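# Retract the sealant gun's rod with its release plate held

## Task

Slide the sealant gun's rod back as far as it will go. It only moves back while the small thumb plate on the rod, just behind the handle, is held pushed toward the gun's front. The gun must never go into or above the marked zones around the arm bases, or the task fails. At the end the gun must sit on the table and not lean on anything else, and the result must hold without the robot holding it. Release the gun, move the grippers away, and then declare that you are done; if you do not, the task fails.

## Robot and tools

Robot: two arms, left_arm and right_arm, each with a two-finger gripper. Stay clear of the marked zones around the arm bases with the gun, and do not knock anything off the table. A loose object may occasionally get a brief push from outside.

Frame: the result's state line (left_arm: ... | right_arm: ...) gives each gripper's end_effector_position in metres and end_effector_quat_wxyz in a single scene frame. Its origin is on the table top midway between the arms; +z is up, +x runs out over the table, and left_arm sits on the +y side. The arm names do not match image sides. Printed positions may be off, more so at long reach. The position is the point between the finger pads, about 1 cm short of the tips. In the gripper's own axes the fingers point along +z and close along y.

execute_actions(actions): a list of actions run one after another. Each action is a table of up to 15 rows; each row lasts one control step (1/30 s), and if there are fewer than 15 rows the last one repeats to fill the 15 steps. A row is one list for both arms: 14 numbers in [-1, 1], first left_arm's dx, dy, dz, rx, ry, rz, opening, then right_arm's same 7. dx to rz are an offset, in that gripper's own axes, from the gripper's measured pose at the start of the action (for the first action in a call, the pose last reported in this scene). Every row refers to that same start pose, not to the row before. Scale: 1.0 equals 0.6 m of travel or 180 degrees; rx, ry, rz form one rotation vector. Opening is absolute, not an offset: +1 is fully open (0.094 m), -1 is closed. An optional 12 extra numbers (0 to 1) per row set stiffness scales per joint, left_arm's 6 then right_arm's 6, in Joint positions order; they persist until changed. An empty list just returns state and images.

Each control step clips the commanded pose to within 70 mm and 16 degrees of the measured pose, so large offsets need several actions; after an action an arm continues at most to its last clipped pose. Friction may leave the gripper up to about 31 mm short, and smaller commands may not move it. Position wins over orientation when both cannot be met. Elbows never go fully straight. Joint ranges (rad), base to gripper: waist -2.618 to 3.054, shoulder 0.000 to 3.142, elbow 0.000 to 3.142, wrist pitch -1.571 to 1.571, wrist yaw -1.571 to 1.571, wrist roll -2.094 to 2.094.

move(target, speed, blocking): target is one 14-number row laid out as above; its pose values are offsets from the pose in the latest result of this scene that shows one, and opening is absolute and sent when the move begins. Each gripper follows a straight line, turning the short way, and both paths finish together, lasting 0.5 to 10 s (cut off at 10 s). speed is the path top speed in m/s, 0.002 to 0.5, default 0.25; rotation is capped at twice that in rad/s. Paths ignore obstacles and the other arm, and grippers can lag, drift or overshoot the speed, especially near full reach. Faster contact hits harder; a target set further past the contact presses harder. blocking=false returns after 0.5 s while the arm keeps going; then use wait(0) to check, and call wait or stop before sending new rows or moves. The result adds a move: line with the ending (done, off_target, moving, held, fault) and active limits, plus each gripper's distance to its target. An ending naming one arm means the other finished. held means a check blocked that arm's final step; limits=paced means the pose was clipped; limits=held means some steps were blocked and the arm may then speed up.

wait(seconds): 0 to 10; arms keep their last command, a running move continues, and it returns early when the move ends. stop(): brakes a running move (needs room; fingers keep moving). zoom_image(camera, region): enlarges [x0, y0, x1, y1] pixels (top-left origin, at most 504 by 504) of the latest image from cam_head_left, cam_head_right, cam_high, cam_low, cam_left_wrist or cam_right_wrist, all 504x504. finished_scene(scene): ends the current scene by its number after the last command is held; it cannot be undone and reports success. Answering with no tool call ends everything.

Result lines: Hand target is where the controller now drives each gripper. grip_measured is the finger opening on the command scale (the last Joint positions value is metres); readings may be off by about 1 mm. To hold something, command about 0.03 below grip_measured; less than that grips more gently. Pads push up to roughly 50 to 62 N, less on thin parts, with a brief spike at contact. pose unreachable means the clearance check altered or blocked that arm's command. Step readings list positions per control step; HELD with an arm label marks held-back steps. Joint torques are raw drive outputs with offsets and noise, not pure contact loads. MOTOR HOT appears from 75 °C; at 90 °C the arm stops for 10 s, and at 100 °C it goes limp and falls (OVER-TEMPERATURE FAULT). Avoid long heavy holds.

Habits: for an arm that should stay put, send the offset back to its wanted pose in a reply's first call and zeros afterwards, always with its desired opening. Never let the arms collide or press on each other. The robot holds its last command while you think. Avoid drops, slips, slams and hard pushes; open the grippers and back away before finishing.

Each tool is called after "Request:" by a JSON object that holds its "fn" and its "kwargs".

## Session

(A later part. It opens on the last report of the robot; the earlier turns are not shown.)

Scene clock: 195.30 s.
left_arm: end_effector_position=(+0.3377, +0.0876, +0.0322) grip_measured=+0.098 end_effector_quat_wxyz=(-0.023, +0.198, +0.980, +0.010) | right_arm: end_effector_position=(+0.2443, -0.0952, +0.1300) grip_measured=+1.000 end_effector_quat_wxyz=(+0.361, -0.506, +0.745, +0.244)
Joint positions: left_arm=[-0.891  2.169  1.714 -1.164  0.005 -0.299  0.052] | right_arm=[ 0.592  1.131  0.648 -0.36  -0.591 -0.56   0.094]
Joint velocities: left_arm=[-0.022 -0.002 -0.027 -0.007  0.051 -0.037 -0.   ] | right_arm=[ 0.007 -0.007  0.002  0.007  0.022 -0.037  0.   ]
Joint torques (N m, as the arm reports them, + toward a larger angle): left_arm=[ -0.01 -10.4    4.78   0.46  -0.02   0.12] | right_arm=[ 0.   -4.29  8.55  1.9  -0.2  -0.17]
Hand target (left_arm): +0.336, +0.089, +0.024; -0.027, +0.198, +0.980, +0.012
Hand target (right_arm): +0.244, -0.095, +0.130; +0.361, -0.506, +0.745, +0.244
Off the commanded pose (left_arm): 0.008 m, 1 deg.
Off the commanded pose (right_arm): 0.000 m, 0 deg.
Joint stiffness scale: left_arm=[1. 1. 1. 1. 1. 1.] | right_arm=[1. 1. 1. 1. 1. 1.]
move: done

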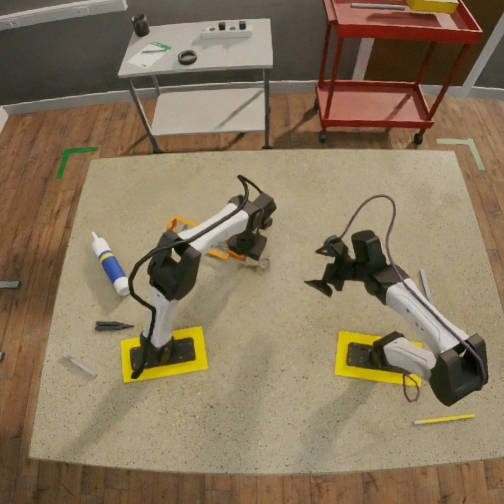

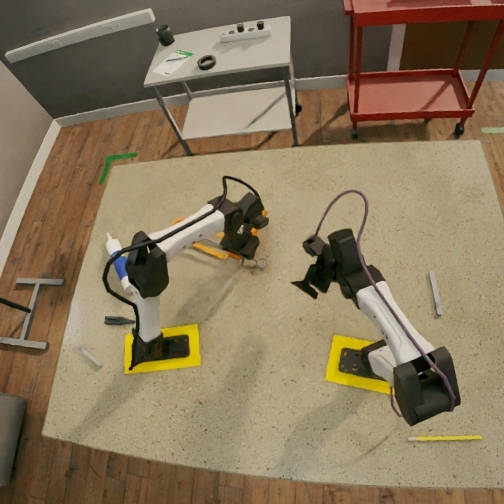

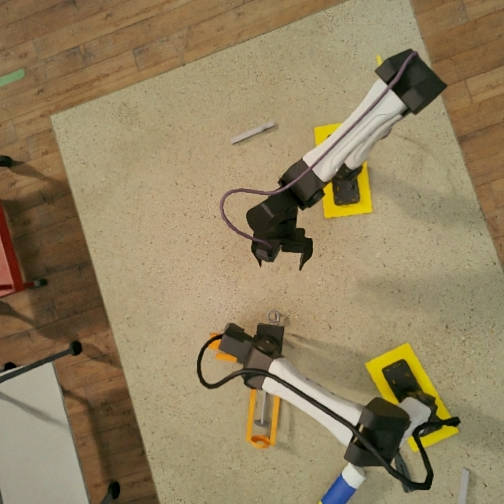

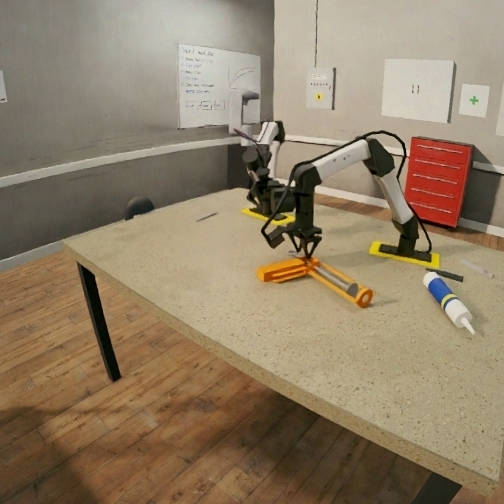

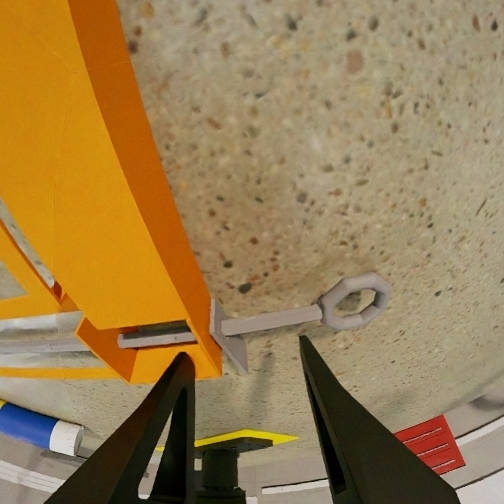

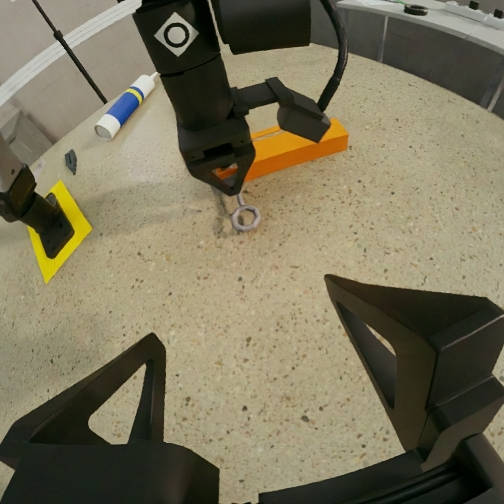

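Request:
{"fn": "move", "kwargs": {"target": [0,0,0.03,0,0,0,0.1, 0,0,0,0,0,0,1], "speed": 0.02}}

Request:
{"fn": "zoom_image", "kwargs": {"camera": "cam_right_wrist", "region": [150, 90, 350, 240]}}

Request:
{"fn": "zoom_image", "kwargs": {"camera": "cam_low", "region": [250, 200, 370, 290]}}

Scene clock: 201.07 s.
left_arm: end_effector_position=(+0.3383, +0.0871, +0.0255) grip_measured=+0.098 end_effector_quat_wxyz=(-0.018, +0.198, +0.980, +0.007) | right_arm: end_effector_position=(+0.2443, -0.0952, +0.1300) grip_measured=+1.000 end_effector_quat_wxyz=(+0.361, -0.506, +0.745, +0.244)
Joint positions: left_arm=[-0.891  2.169  1.687 -1.128  0.005 -0.299  0.052] | right_arm=[ 0.592  1.131  0.648 -0.36  -0.591 -0.56   0.094]
Joint velocities: left_arm=[-0.012  0.007 -0.002 -0.066 -0.066 -0.022 -0.001] | right_arm=[-0.002  0.012  0.027 -0.022 -0.022 -0.051  0.   ]
Joint torques (N m, as the arm reports them, + toward a larger angle): left_arm=[  0.   -10.11   4.16   0.57  -0.01   0.12] | right_arm=[ 0.02 -4.26  8.58  1.9  -0.19 -0.16]
Hand target (left_arm): +0.336, +0.088, +0.014; -0.023, +0.198, +0.980, +0.010
Hand target (right_arm): +0.244, -0.095, +0.130; +0.361, -0.506, +0.745, +0.244
Off the commanded pose (left_arm): 0.011 m, 1 deg.
Off the commanded pose (right_arm): 0.000 m, 0 deg.
Joint stiffness scale: left_arm=[1. 1. 1. 1. 1. 1.] | right_arm=[1. 1. 1. 1. 1. 1.]
move: off_target (left_arm)

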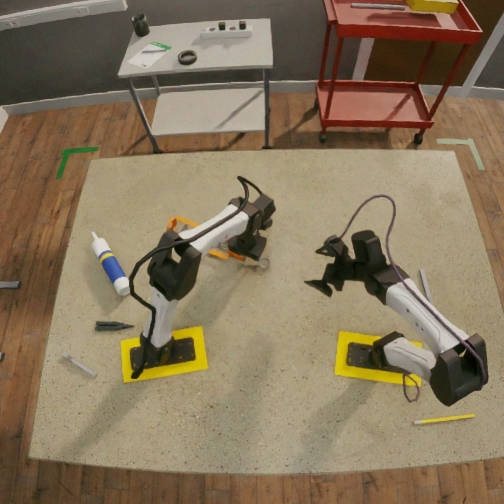

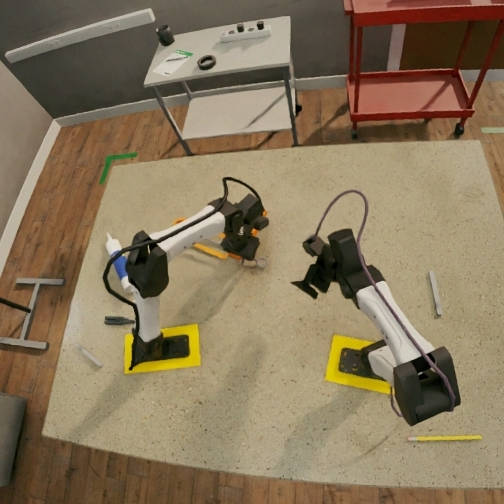

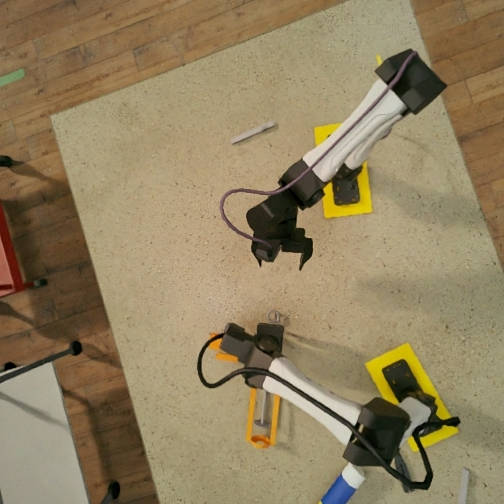

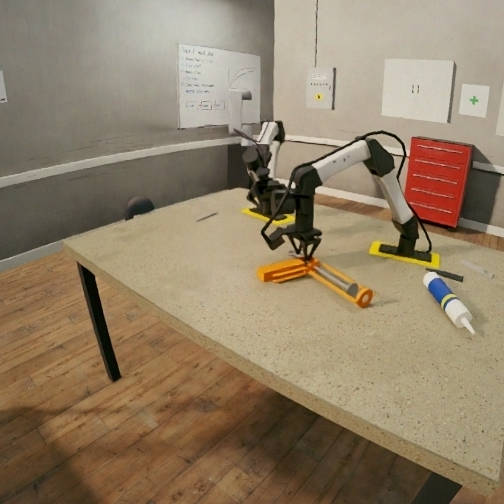

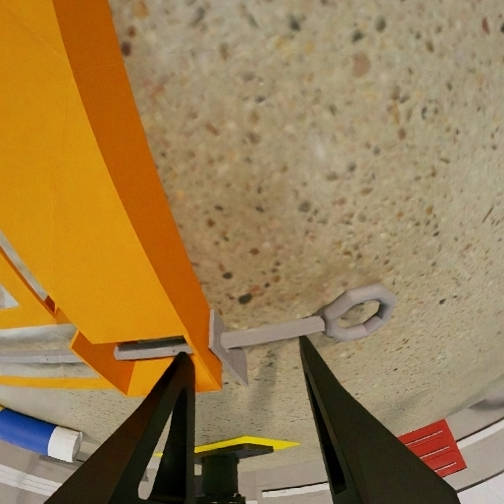

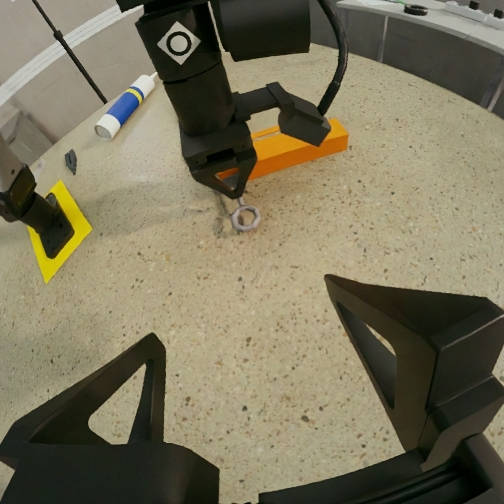

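Region (150, 90, 350, 240) of cam_right_wrist's 504x504 image, scaled by 2.520, with more detail than that image has; it fills the top 378 rows of this view, and the rest is white.

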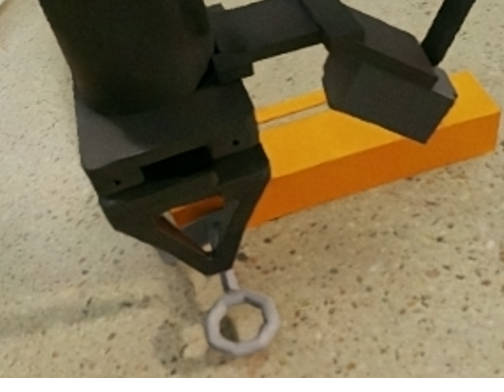

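Region (250, 200, 370, 290) of cam_low's 504x504 image, scaled by 4.200, with more detail than that image has; it fills the top 378 rows of this view, and the rest is white.

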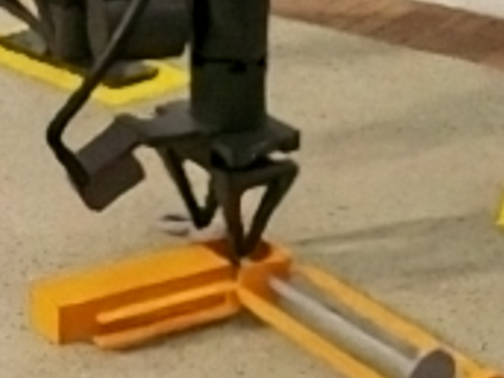

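Request:
{"fn": "move", "kwargs": {"target": [0,0,0,0,0,0,-1, -0.019,-0.016,0.178,0,0,0,-0.45], "speed": 0.1}}

Request:
{"fn": "zoom_image", "kwargs": {"camera": "cam_left_wrist", "region": [100, 250, 420, 450]}}

Request:
{"fn": "zoom_image", "kwargs": {"camera": "cam_low", "region": [250, 200, 370, 290]}}

Scene clock: 219.80 s.
left_arm: end_effector_position=(+0.3395, +0.0891, +0.0255) grip_measured=-0.918 end_effector_quat_wxyz=(-0.017, +0.197, +0.980, +0.012) | right_arm: end_effector_position=(+0.2829, -0.0214, +0.0746) grip_measured=-0.448 end_effector_quat_wxyz=(+0.358, -0.509, +0.744, +0.243)
Joint positions: left_arm=[-0.89   2.169  1.687 -1.13  -0.004 -0.3    0.004] | right_arm=[ 0.787  1.54   0.693  0.077 -0.455 -0.407  0.026]
Joint velocities: left_arm=[-0.012  0.007 -0.002  0.022 -0.022  0.007 -0.001] | right_arm=[ 0.002 -0.022 -0.002  0.037 -0.007 -0.11   0.001]
Joint torques (N m, as the arm reports them, + toward a larger angle): left_arm=[ -0.1  -11.04   6.12   0.32   0.05   0.13] | right_arm=[ 0.76 -5.75  9.45  2.13 -0.05 -0.07]
Hand target (left_arm): +0.338, +0.087, +0.026; -0.018, +0.198, +0.980, +0.007
Hand target (right_arm): +0.288, -0.016, +0.074; +0.360, -0.507, +0.745, +0.241
Off the commanded pose (left_arm): 0.002 m, 1 deg.
Off the commanded pose (right_arm): 0.008 m, 1 deg.
Joint stiffness scale: left_arm=[1. 1. 1. 1. 1. 1.] | right_arm=[1. 1. 1. 1. 1. 1.]
move: done

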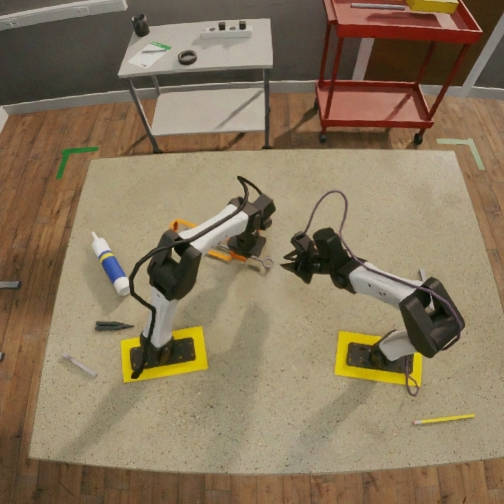

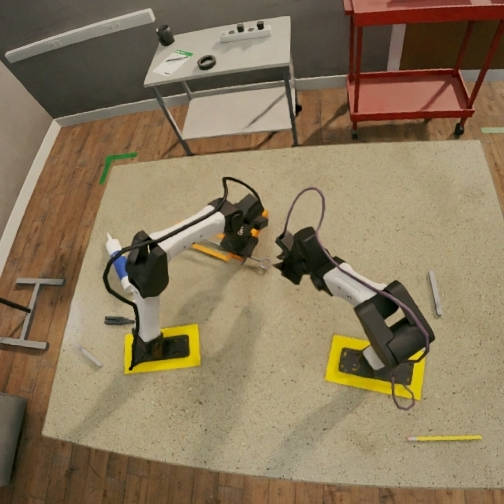

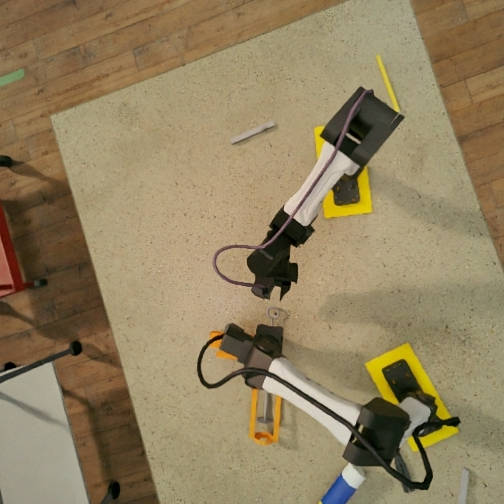

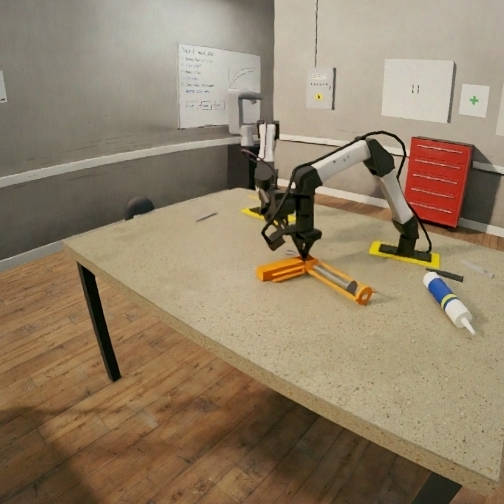

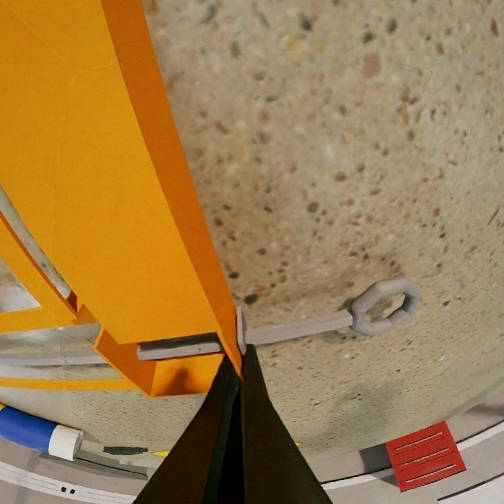

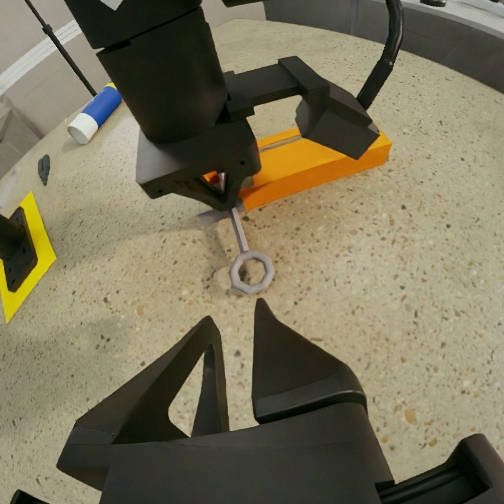

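Region (100, 250, 420, 450) of cam_left_wrist's 504x504 image, scaled by 1.575, with more detail than that image has; it fills the top 315 rows of this view, and the rest is white.

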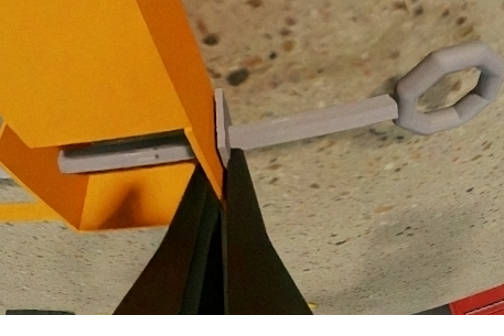

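Region (250, 200, 370, 290) of cam_low's 504x504 image, scaled by 4.200, with more detail than that image has; it fills the top 378 rows of this view, and the rest is white.

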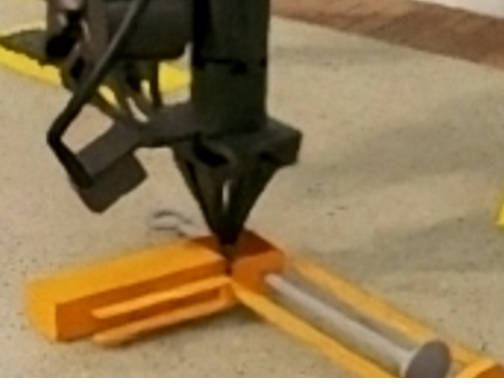

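Request:
{"fn": "zoom_image", "kwargs": {"camera": "cam_right_wrist", "region": [160, 150, 320, 310]}}

Request:
{"fn": "zoom_image", "kwargs": {"camera": "cam_head_left", "region": [210, 220, 310, 295]}}

Region (160, 150, 320, 310) of cam_right_wrist's 504x504 image, scaled by 3.150, with more detail than that image has.

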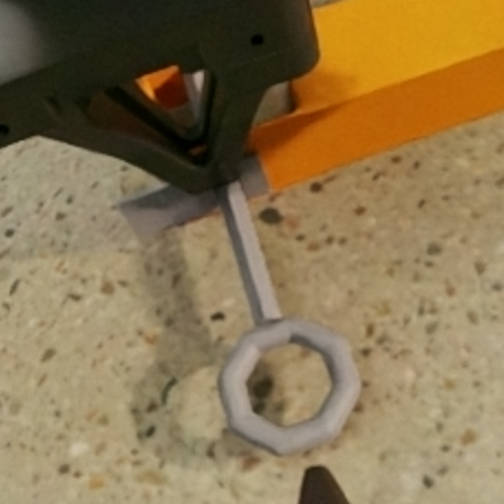

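Region (210, 220, 310, 295) of cam_head_left's 504x504 image, scaled by 5.040, with more detail than that image has; it fills the top 378 rows of this view, and the rest is white.

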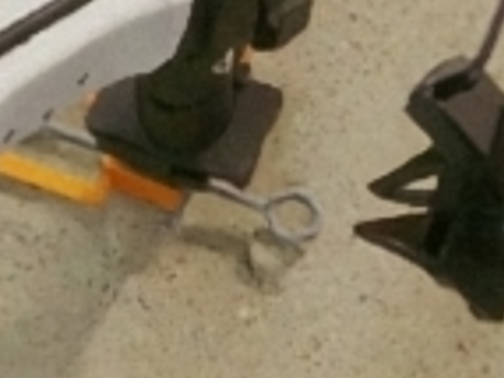

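Request:
{"fn": "move", "kwargs": {"target": [0,0,0,0,0,0,-1, 0,0,0.07,0,0,0,-0.45], "speed": 0.06}}

Request:
{"fn": "zoom_image", "kwargs": {"camera": "cam_head_left", "region": [210, 220, 310, 295]}}

Scene clock: 230.93 s.
left_arm: end_effector_position=(+0.3395, +0.0891, +0.0255) grip_measured=-0.918 end_effector_quat_wxyz=(-0.017, +0.197, +0.980, +0.012) | right_arm: end_effector_position=(+0.2906, +0.0029, +0.0502) grip_measured=-0.448 end_effector_quat_wxyz=(+0.356, -0.511, +0.743, +0.244)
Joint positions: left_arm=[-0.89   2.169  1.687 -1.13  -0.004 -0.3    0.004] | right_arm=[ 0.839  1.687  0.724  0.204 -0.422 -0.372  0.026]
Joint velocities: left_arm=[-0.007  0.002  0.007  0.037 -0.007  0.007  0.   ] | right_arm=[ 0.007 -0.022 -0.027  0.022 -0.022  0.037 -0.001]
Joint torques (N m, as the arm reports them, + toward a larger angle): left_arm=[  0.02 -11.03   6.12   0.31  -0.03   0.12] | right_arm=[ 0.72 -7.04  9.06  2.15 -0.05 -0.08]
Hand target (left_arm): +0.339, +0.089, +0.026; -0.017, +0.197, +0.980, +0.012
Hand target (right_arm): +0.296, +0.008, +0.049; +0.358, -0.509, +0.744, +0.242
Off the commanded pose (left_arm): 0.000 m, 0 deg.
Off the commanded pose (right_arm): 0.008 m, 0 deg.
Joint stiffness scale: left_arm=[1. 1. 1. 1. 1. 1.] | right_arm=[1. 1. 1. 1. 1. 1.]
move: done

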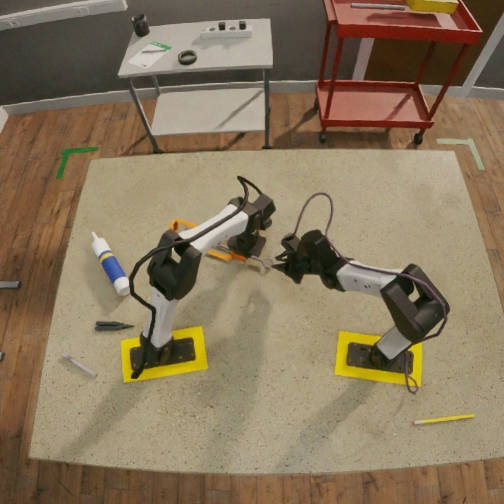

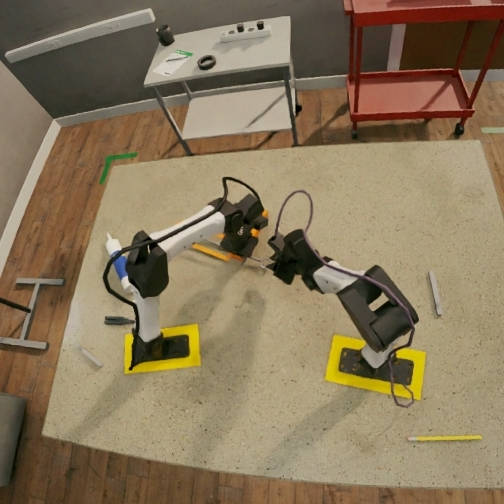

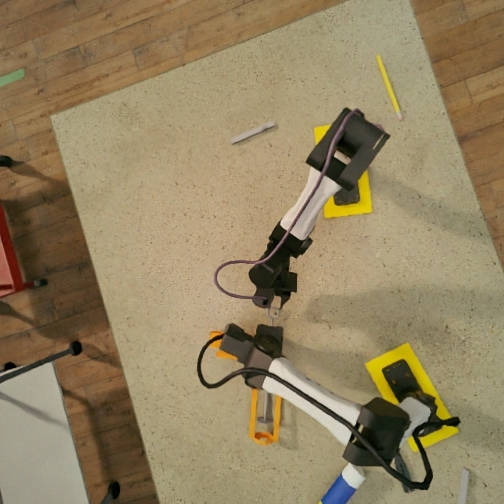

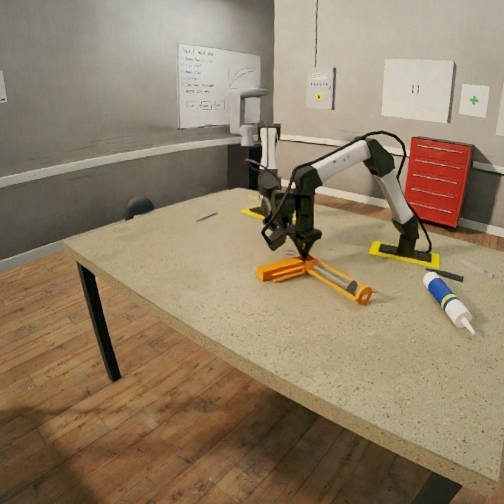

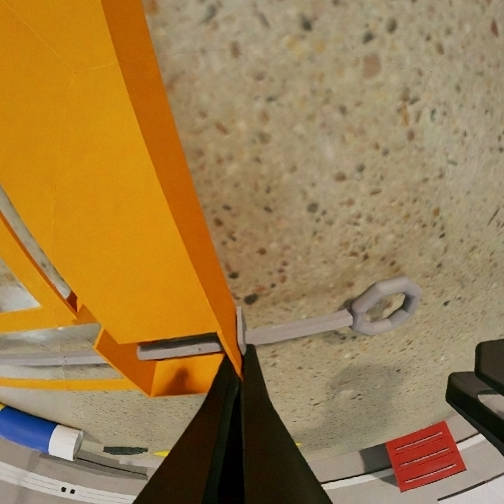

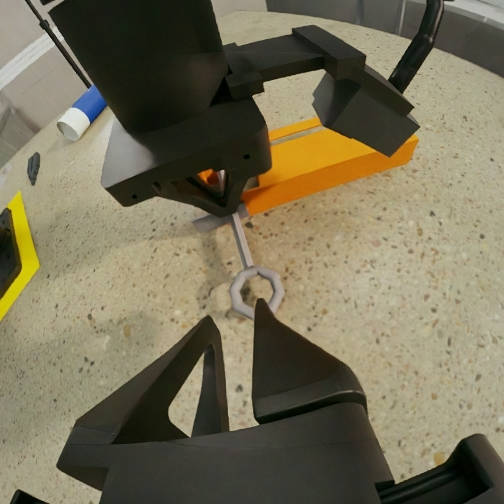

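Region (210, 220, 310, 295) of cam_head_left's 504x504 image, scaled by 5.040, with more detail than that image has; it fills the top 378 rows of this view, and the rest is white.

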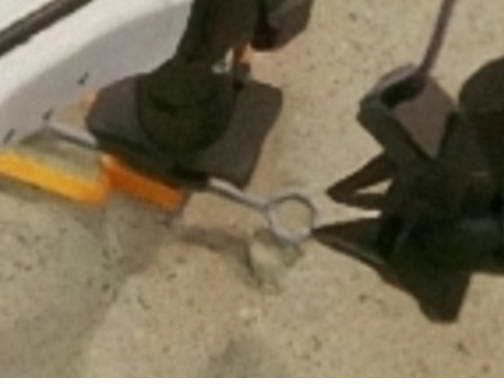

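Request:
{"fn": "move", "kwargs": {"target": [0,0,0,0,0,0,-1, 0.03,0,0.042,0,0,0,-0.45], "speed": 0.04}}

Request:
{"fn": "zoom_image", "kwargs": {"camera": "cam_head_left", "region": [210, 220, 310, 295]}}

Scene clock: 239.20 s.
left_arm: end_effector_position=(+0.3395, +0.0891, +0.0255) grip_measured=-0.918 end_effector_quat_wxyz=(-0.017, +0.197, +0.980, +0.012) | right_arm: end_effector_position=(+0.2995, +0.0122, +0.0347) grip_measured=-0.448 end_effector_quat_wxyz=(+0.370, -0.513, +0.735, +0.245)
Joint positions: left_arm=[-0.89   2.169  1.687 -1.13  -0.004 -0.3    0.004] | right_arm=[ 0.844  1.78   0.724  0.33  -0.421 -0.371  0.026]
Joint velocities: left_arm=[ 0.002 -0.007  0.007  0.095  0.037 -0.022  0.001] | right_arm=[-0.007 -0.017  0.012  0.007  0.007 -0.007  0.001]
Joint torques (N m, as the arm reports them, + toward a larger angle): left_arm=[  0.03 -11.04   6.12   0.31  -0.03   0.12] | right_arm=[ 0.73 -7.87  5.79  2.18 -0.03 -0.07]
Hand target (left_arm): +0.339, +0.089, +0.026; -0.017, +0.197, +0.980, +0.012
Hand target (right_arm): +0.294, +0.010, +0.021; +0.356, -0.512, +0.743, +0.244
Off the commanded pose (left_arm): 0.000 m, 0 deg.
Off the commanded pose (right_arm): 0.016 m, 2 deg.
Joint stiffness scale: left_arm=[1. 1. 1. 1. 1. 1.] | right_arm=[1. 1. 1. 1. 1. 1.]
move: off_target (right_arm)

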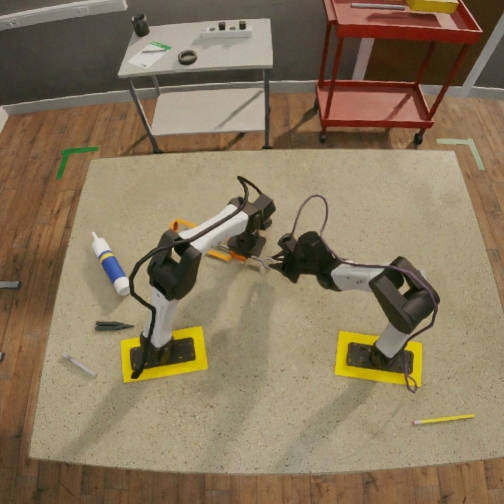

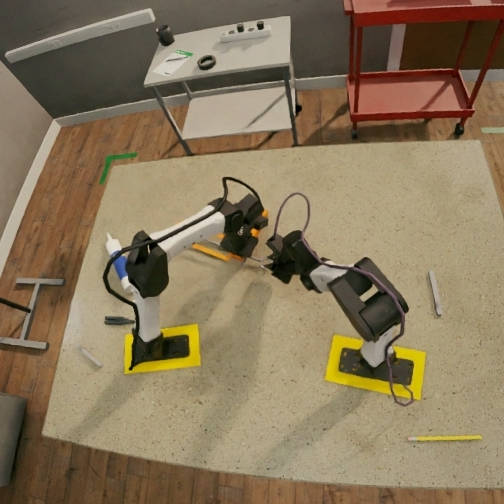

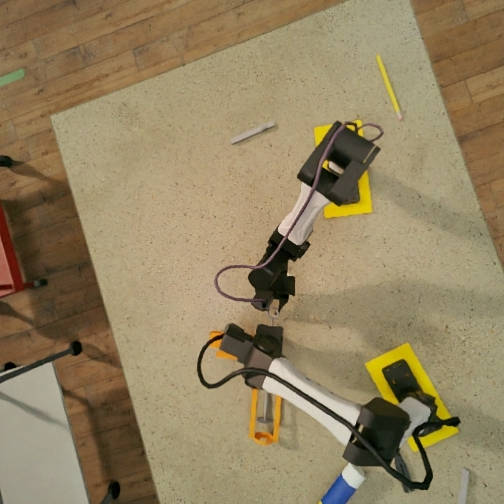

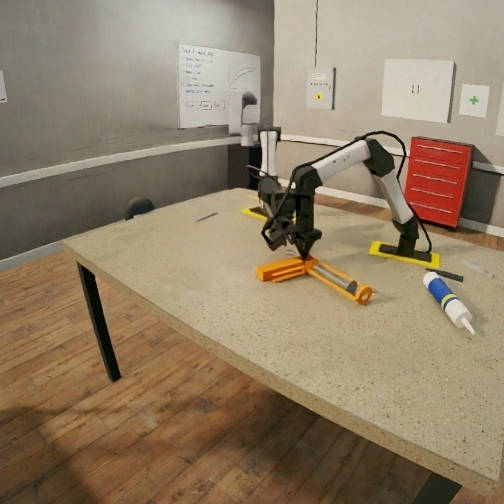

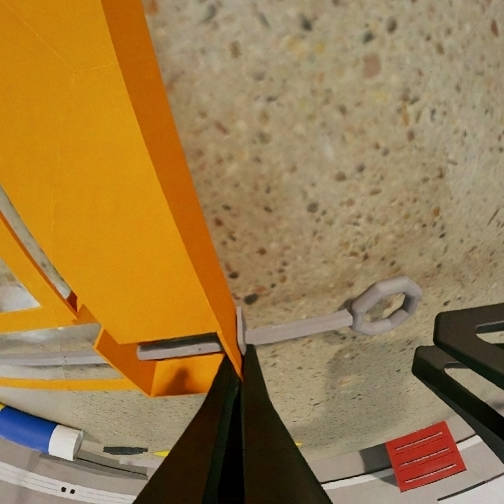

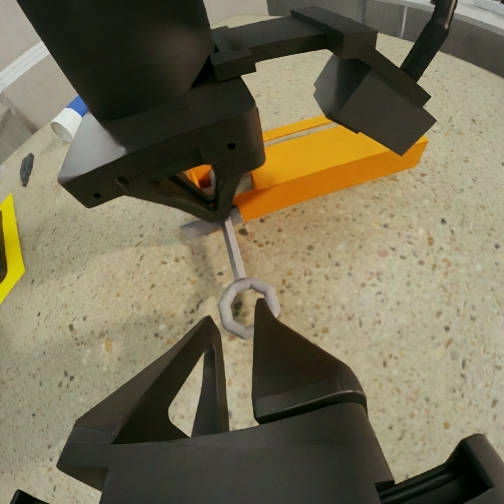

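Region (210, 220, 310, 295) of cam_head_left's 504x504 image, scaled by 5.040, with more detail than that image has; it fills the top 378 rows of this view, and the rest is white.

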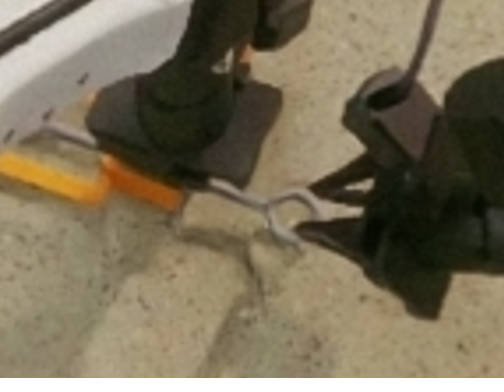

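Request:
{"fn": "move", "kwargs": {"target": [0,0,0,0,0,0,-1, 0.033,-0.01,0.038,0,0,0,0.2], "speed": 0.03}}

Request:
{"fn": "zoom_image", "kwargs": {"camera": "cam_head_left", "region": [210, 220, 310, 295]}}

Scene clock: 254.43 s.
left_arm: end_effector_position=(+0.3395, +0.0891, +0.0255) grip_measured=-0.918 end_effector_quat_wxyz=(-0.017, +0.197, +0.980, +0.012) | right_arm: end_effector_position=(+0.3048, +0.0163, +0.0114) grip_measured=+0.198 end_effector_quat_wxyz=(+0.371, -0.513, +0.735, +0.245)
Joint positions: left_arm=[-0.89   2.169  1.687 -1.13  -0.004 -0.3    0.004] | right_arm=[ 0.844  1.883  0.724  0.434 -0.421 -0.371  0.056]
Joint velocities: left_arm=[ 0.002 -0.002  0.002  0.037 -0.007 -0.022  0.   ] | right_arm=[ 0.002  0.007 -0.012  0.066 -0.037 -0.007 -0.001]
Joint torques (N m, as the arm reports them, + toward a larger angle): left_arm=[  0.03 -11.03   6.13   0.31  -0.03   0.12] | right_arm=[-0.78 -8.46  6.95  2.16 -0.16 -0.22]
Hand target (left_arm): +0.339, +0.089, +0.026; -0.017, +0.197, +0.980, +0.012
Hand target (right_arm): +0.308, +0.016, +0.006; +0.370, -0.512, +0.735, +0.245
Off the commanded pose (left_arm): 0.000 m, 0 deg.
Off the commanded pose (right_arm): 0.007 m, 0 deg.
Joint stiffness scale: left_arm=[1. 1. 1. 1. 1. 1.] | right_arm=[1. 1. 1. 1. 1. 1.]
move: done

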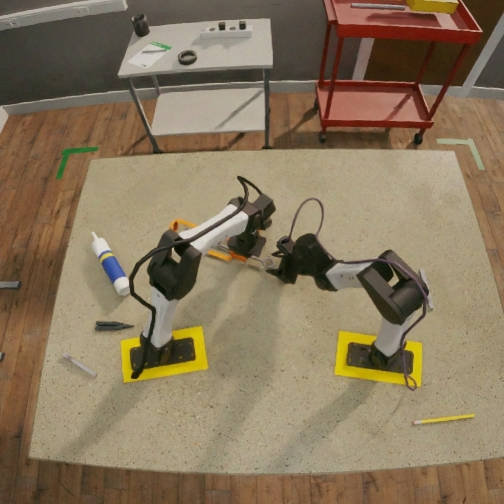

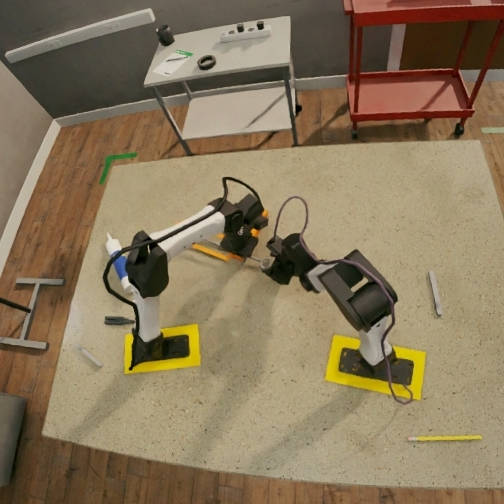

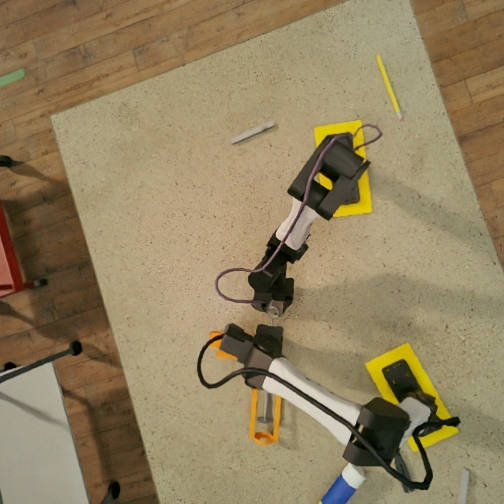

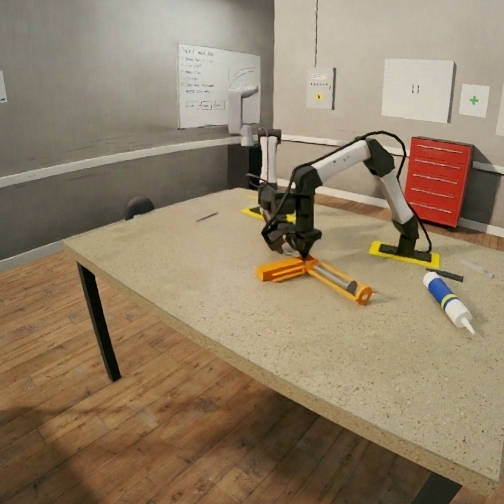

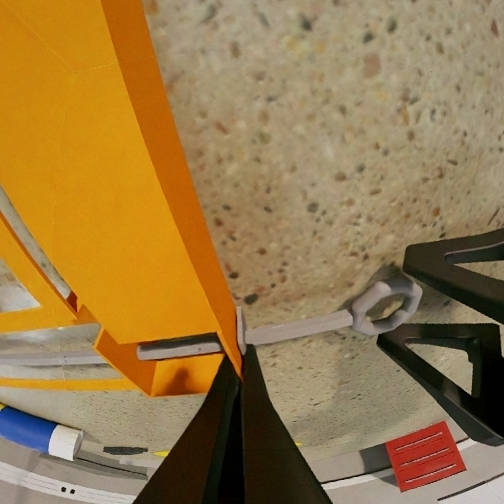

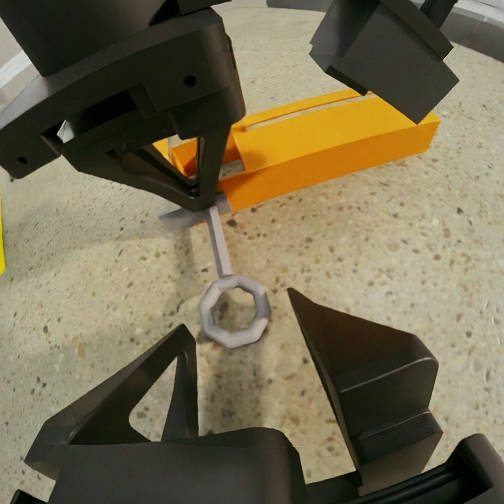

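Region (210, 220, 310, 295) of cam_head_left's 504x504 image, scaled by 5.040, with more detail than that image has; it fills the top 378 rows of this view, and the rest is white.

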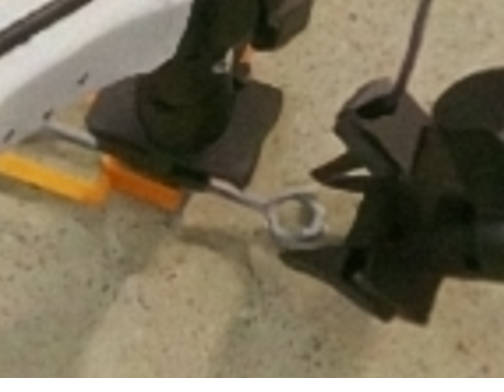

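Request:
{"fn": "move", "kwargs": {"target": [0,0,0,0,0,0,-1, -0.013,0,0.034,0,0,0,0.2], "speed": 0.03}}

Request:
{"fn": "zoom_image", "kwargs": {"camera": "cam_head_left", "region": [210, 220, 310, 295]}}

Scene clock: 262.00 s.
left_arm: end_effector_position=(+0.3395, +0.0891, +0.0255) grip_measured=-0.918 end_effector_quat_wxyz=(-0.017, +0.197, +0.980, +0.012) | right_arm: end_effector_position=(+0.3090, +0.0307, +0.0096) grip_measured=+0.198 end_effector_quat_wxyz=(+0.372, -0.515, +0.732, +0.247)
Joint positions: left_arm=[-0.89   2.169  1.687 -1.13  -0.004 -0.3    0.004] | right_arm=[ 0.87   1.925  0.772  0.439 -0.407 -0.359  0.056]
Joint velocities: left_arm=[ 0.022  0.002 -0.002 -0.037  0.007 -0.022 -0.001] | right_arm=[-0.007  0.012  0.007 -0.066  0.022 -0.022  0.001]
Joint torques (N m, as the arm reports them, + toward a larger angle): left_arm=[  0.02 -11.03   6.13   0.31  -0.03   0.12] | right_arm=[ 0.72 -8.86  8.11  2.15 -0.03 -0.06]
Hand target (left_arm): +0.339, +0.089, +0.026; -0.017, +0.197, +0.980, +0.012
Hand target (right_arm): +0.312, +0.035, +0.006; +0.371, -0.513, +0.735, +0.245
Off the commanded pose (left_arm): 0.000 m, 0 deg.
Off the commanded pose (right_arm): 0.008 m, 0 deg.
Joint stiffness scale: left_arm=[1. 1. 1. 1. 1. 1.] | right_arm=[1. 1. 1. 1. 1. 1.]
move: done

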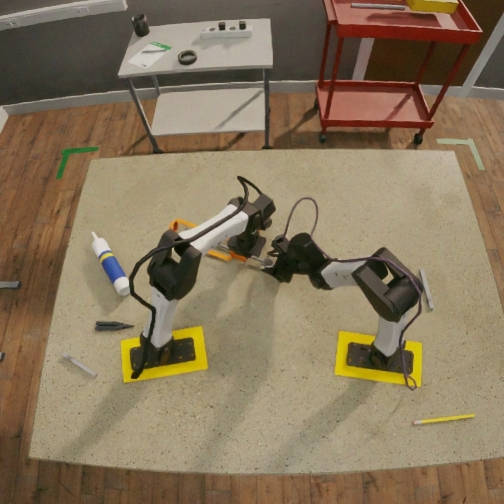

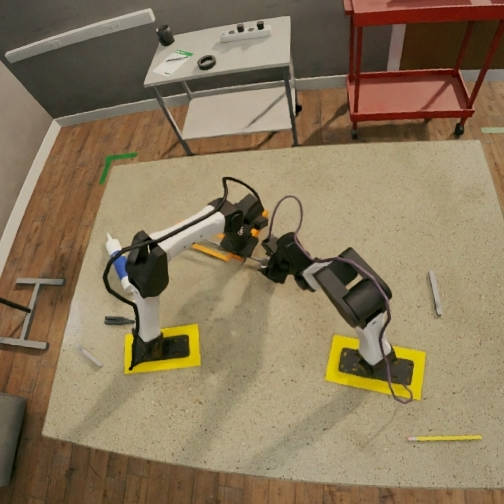

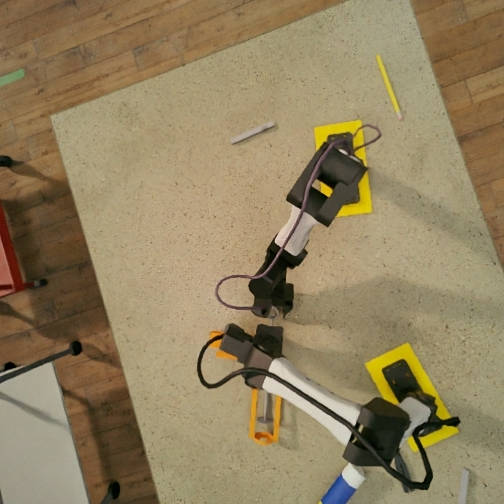

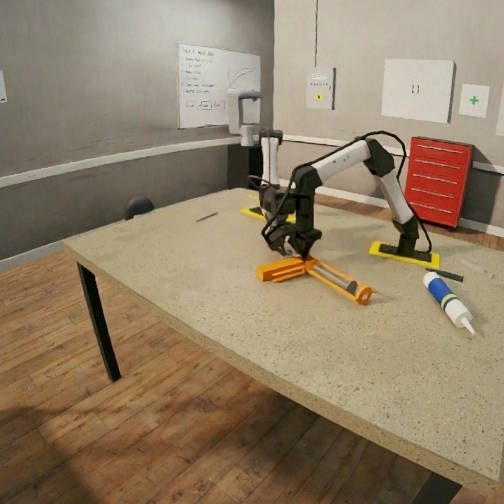

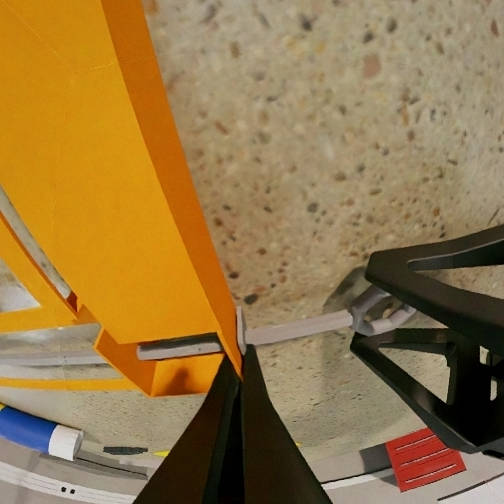

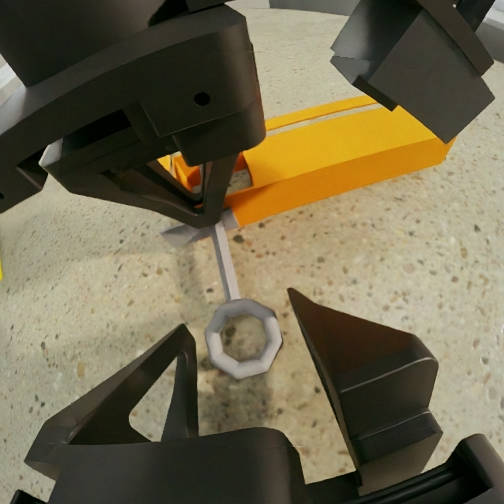

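Region (210, 220, 310, 295) of cam_head_left's 504x504 image, scaled by 5.040, with more detail than that image has; it fills the top 378 rows of this view, and the rest is white.

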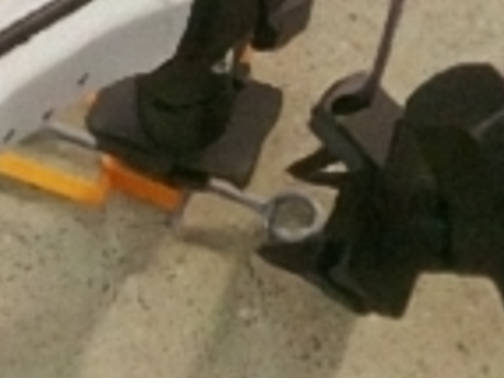

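Close the right gripper on the ring.

Request:
{"fn": "move", "kwargs": {"target": [0,0,0,0,0,0,-1, 0,0,0,0,0,0,-0.4], "speed": 0.03}}

Scene clock: 268.80 s.
left_arm: end_effector_position=(+0.3394, +0.0891, +0.0255) grip_measured=-0.918 end_effector_quat_wxyz=(-0.017, +0.196, +0.980, +0.011) | right_arm: end_effector_position=(+0.3096, +0.0306, +0.0097) grip_measured=-0.251 end_effector_quat_wxyz=(+0.373, -0.515, +0.732, +0.246)
Joint positions: left_arm=[-0.89   2.169  1.687 -1.13  -0.004 -0.301  0.004] | right_arm=[ 0.87   1.925  0.773  0.44  -0.405 -0.359  0.035]
Joint velocities: left_arm=[ 0.022 -0.017 -0.007 -0.022 -0.051  0.007  0.001] | right_arm=[-0.012 -0.007 -0.002 -0.081 -0.066  0.007 -0.   ]
Joint torques (N m, as the arm reports them, + toward a larger angle): left_arm=[  0.03 -11.04   6.13   0.31  -0.03   0.13] | right_arm=[  0.02 -11.53   6.34   2.12  -0.12  -0.16]
Hand target (left_arm): +0.339, +0.089, +0.026; -0.017, +0.197, +0.980, +0.012
Hand target (right_arm): +0.309, +0.031, +0.010; +0.372, -0.515, +0.732, +0.247
Off the commanded pose (left_arm): 0.000 m, 0 deg.
Off the commanded pose (right_arm): 0.001 m, 0 deg.
Joint stiffness scale: left_arm=[1. 1. 1. 1. 1. 1.] | right_arm=[1. 1. 1. 1. 1. 1.]
move: done

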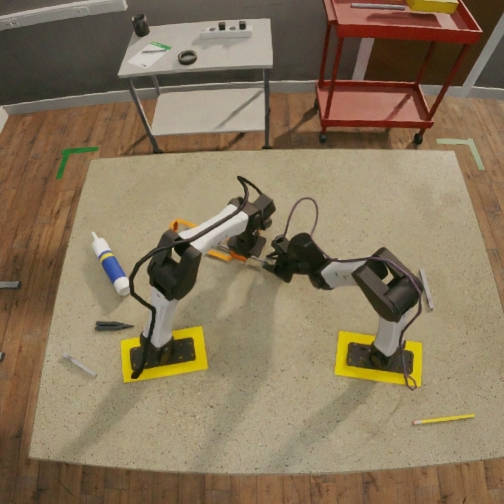

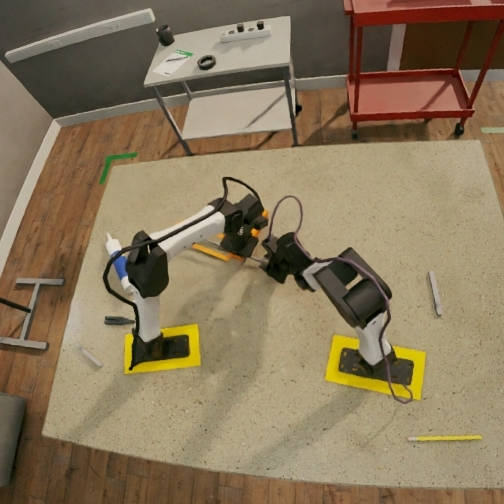

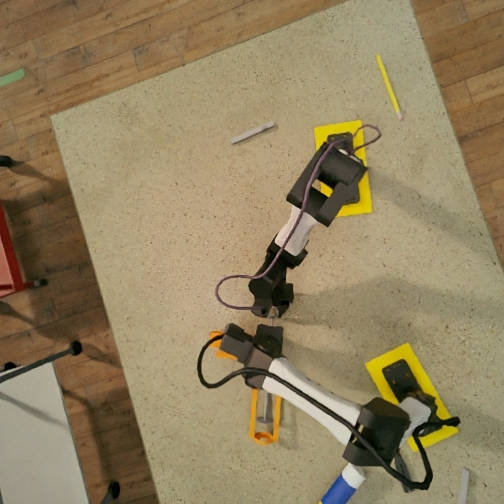

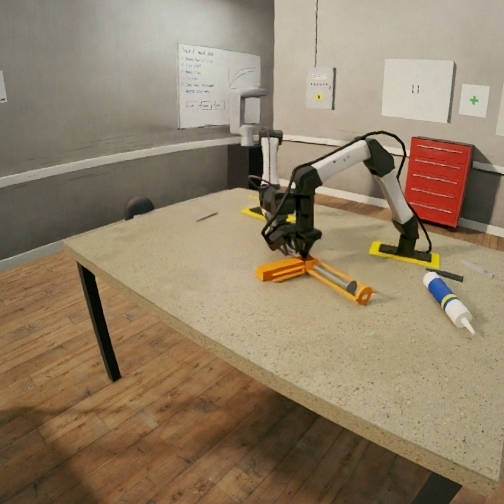

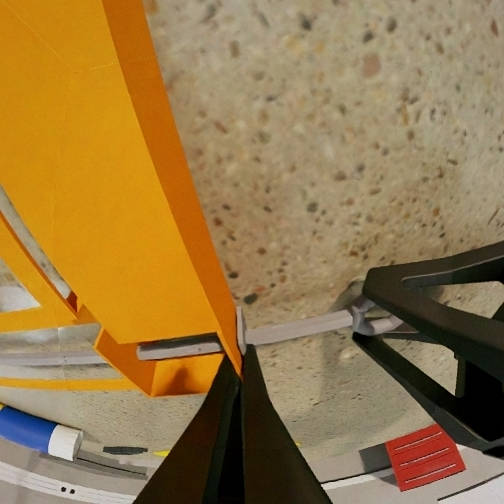

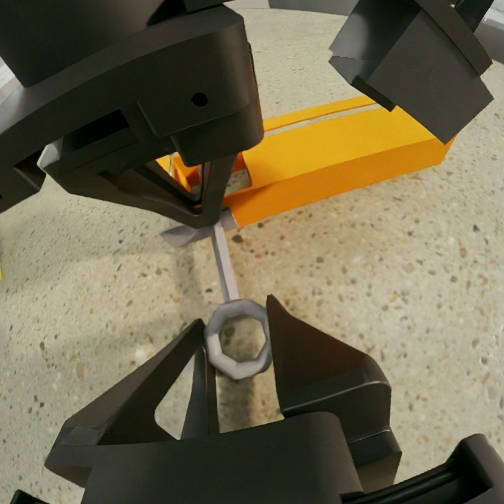

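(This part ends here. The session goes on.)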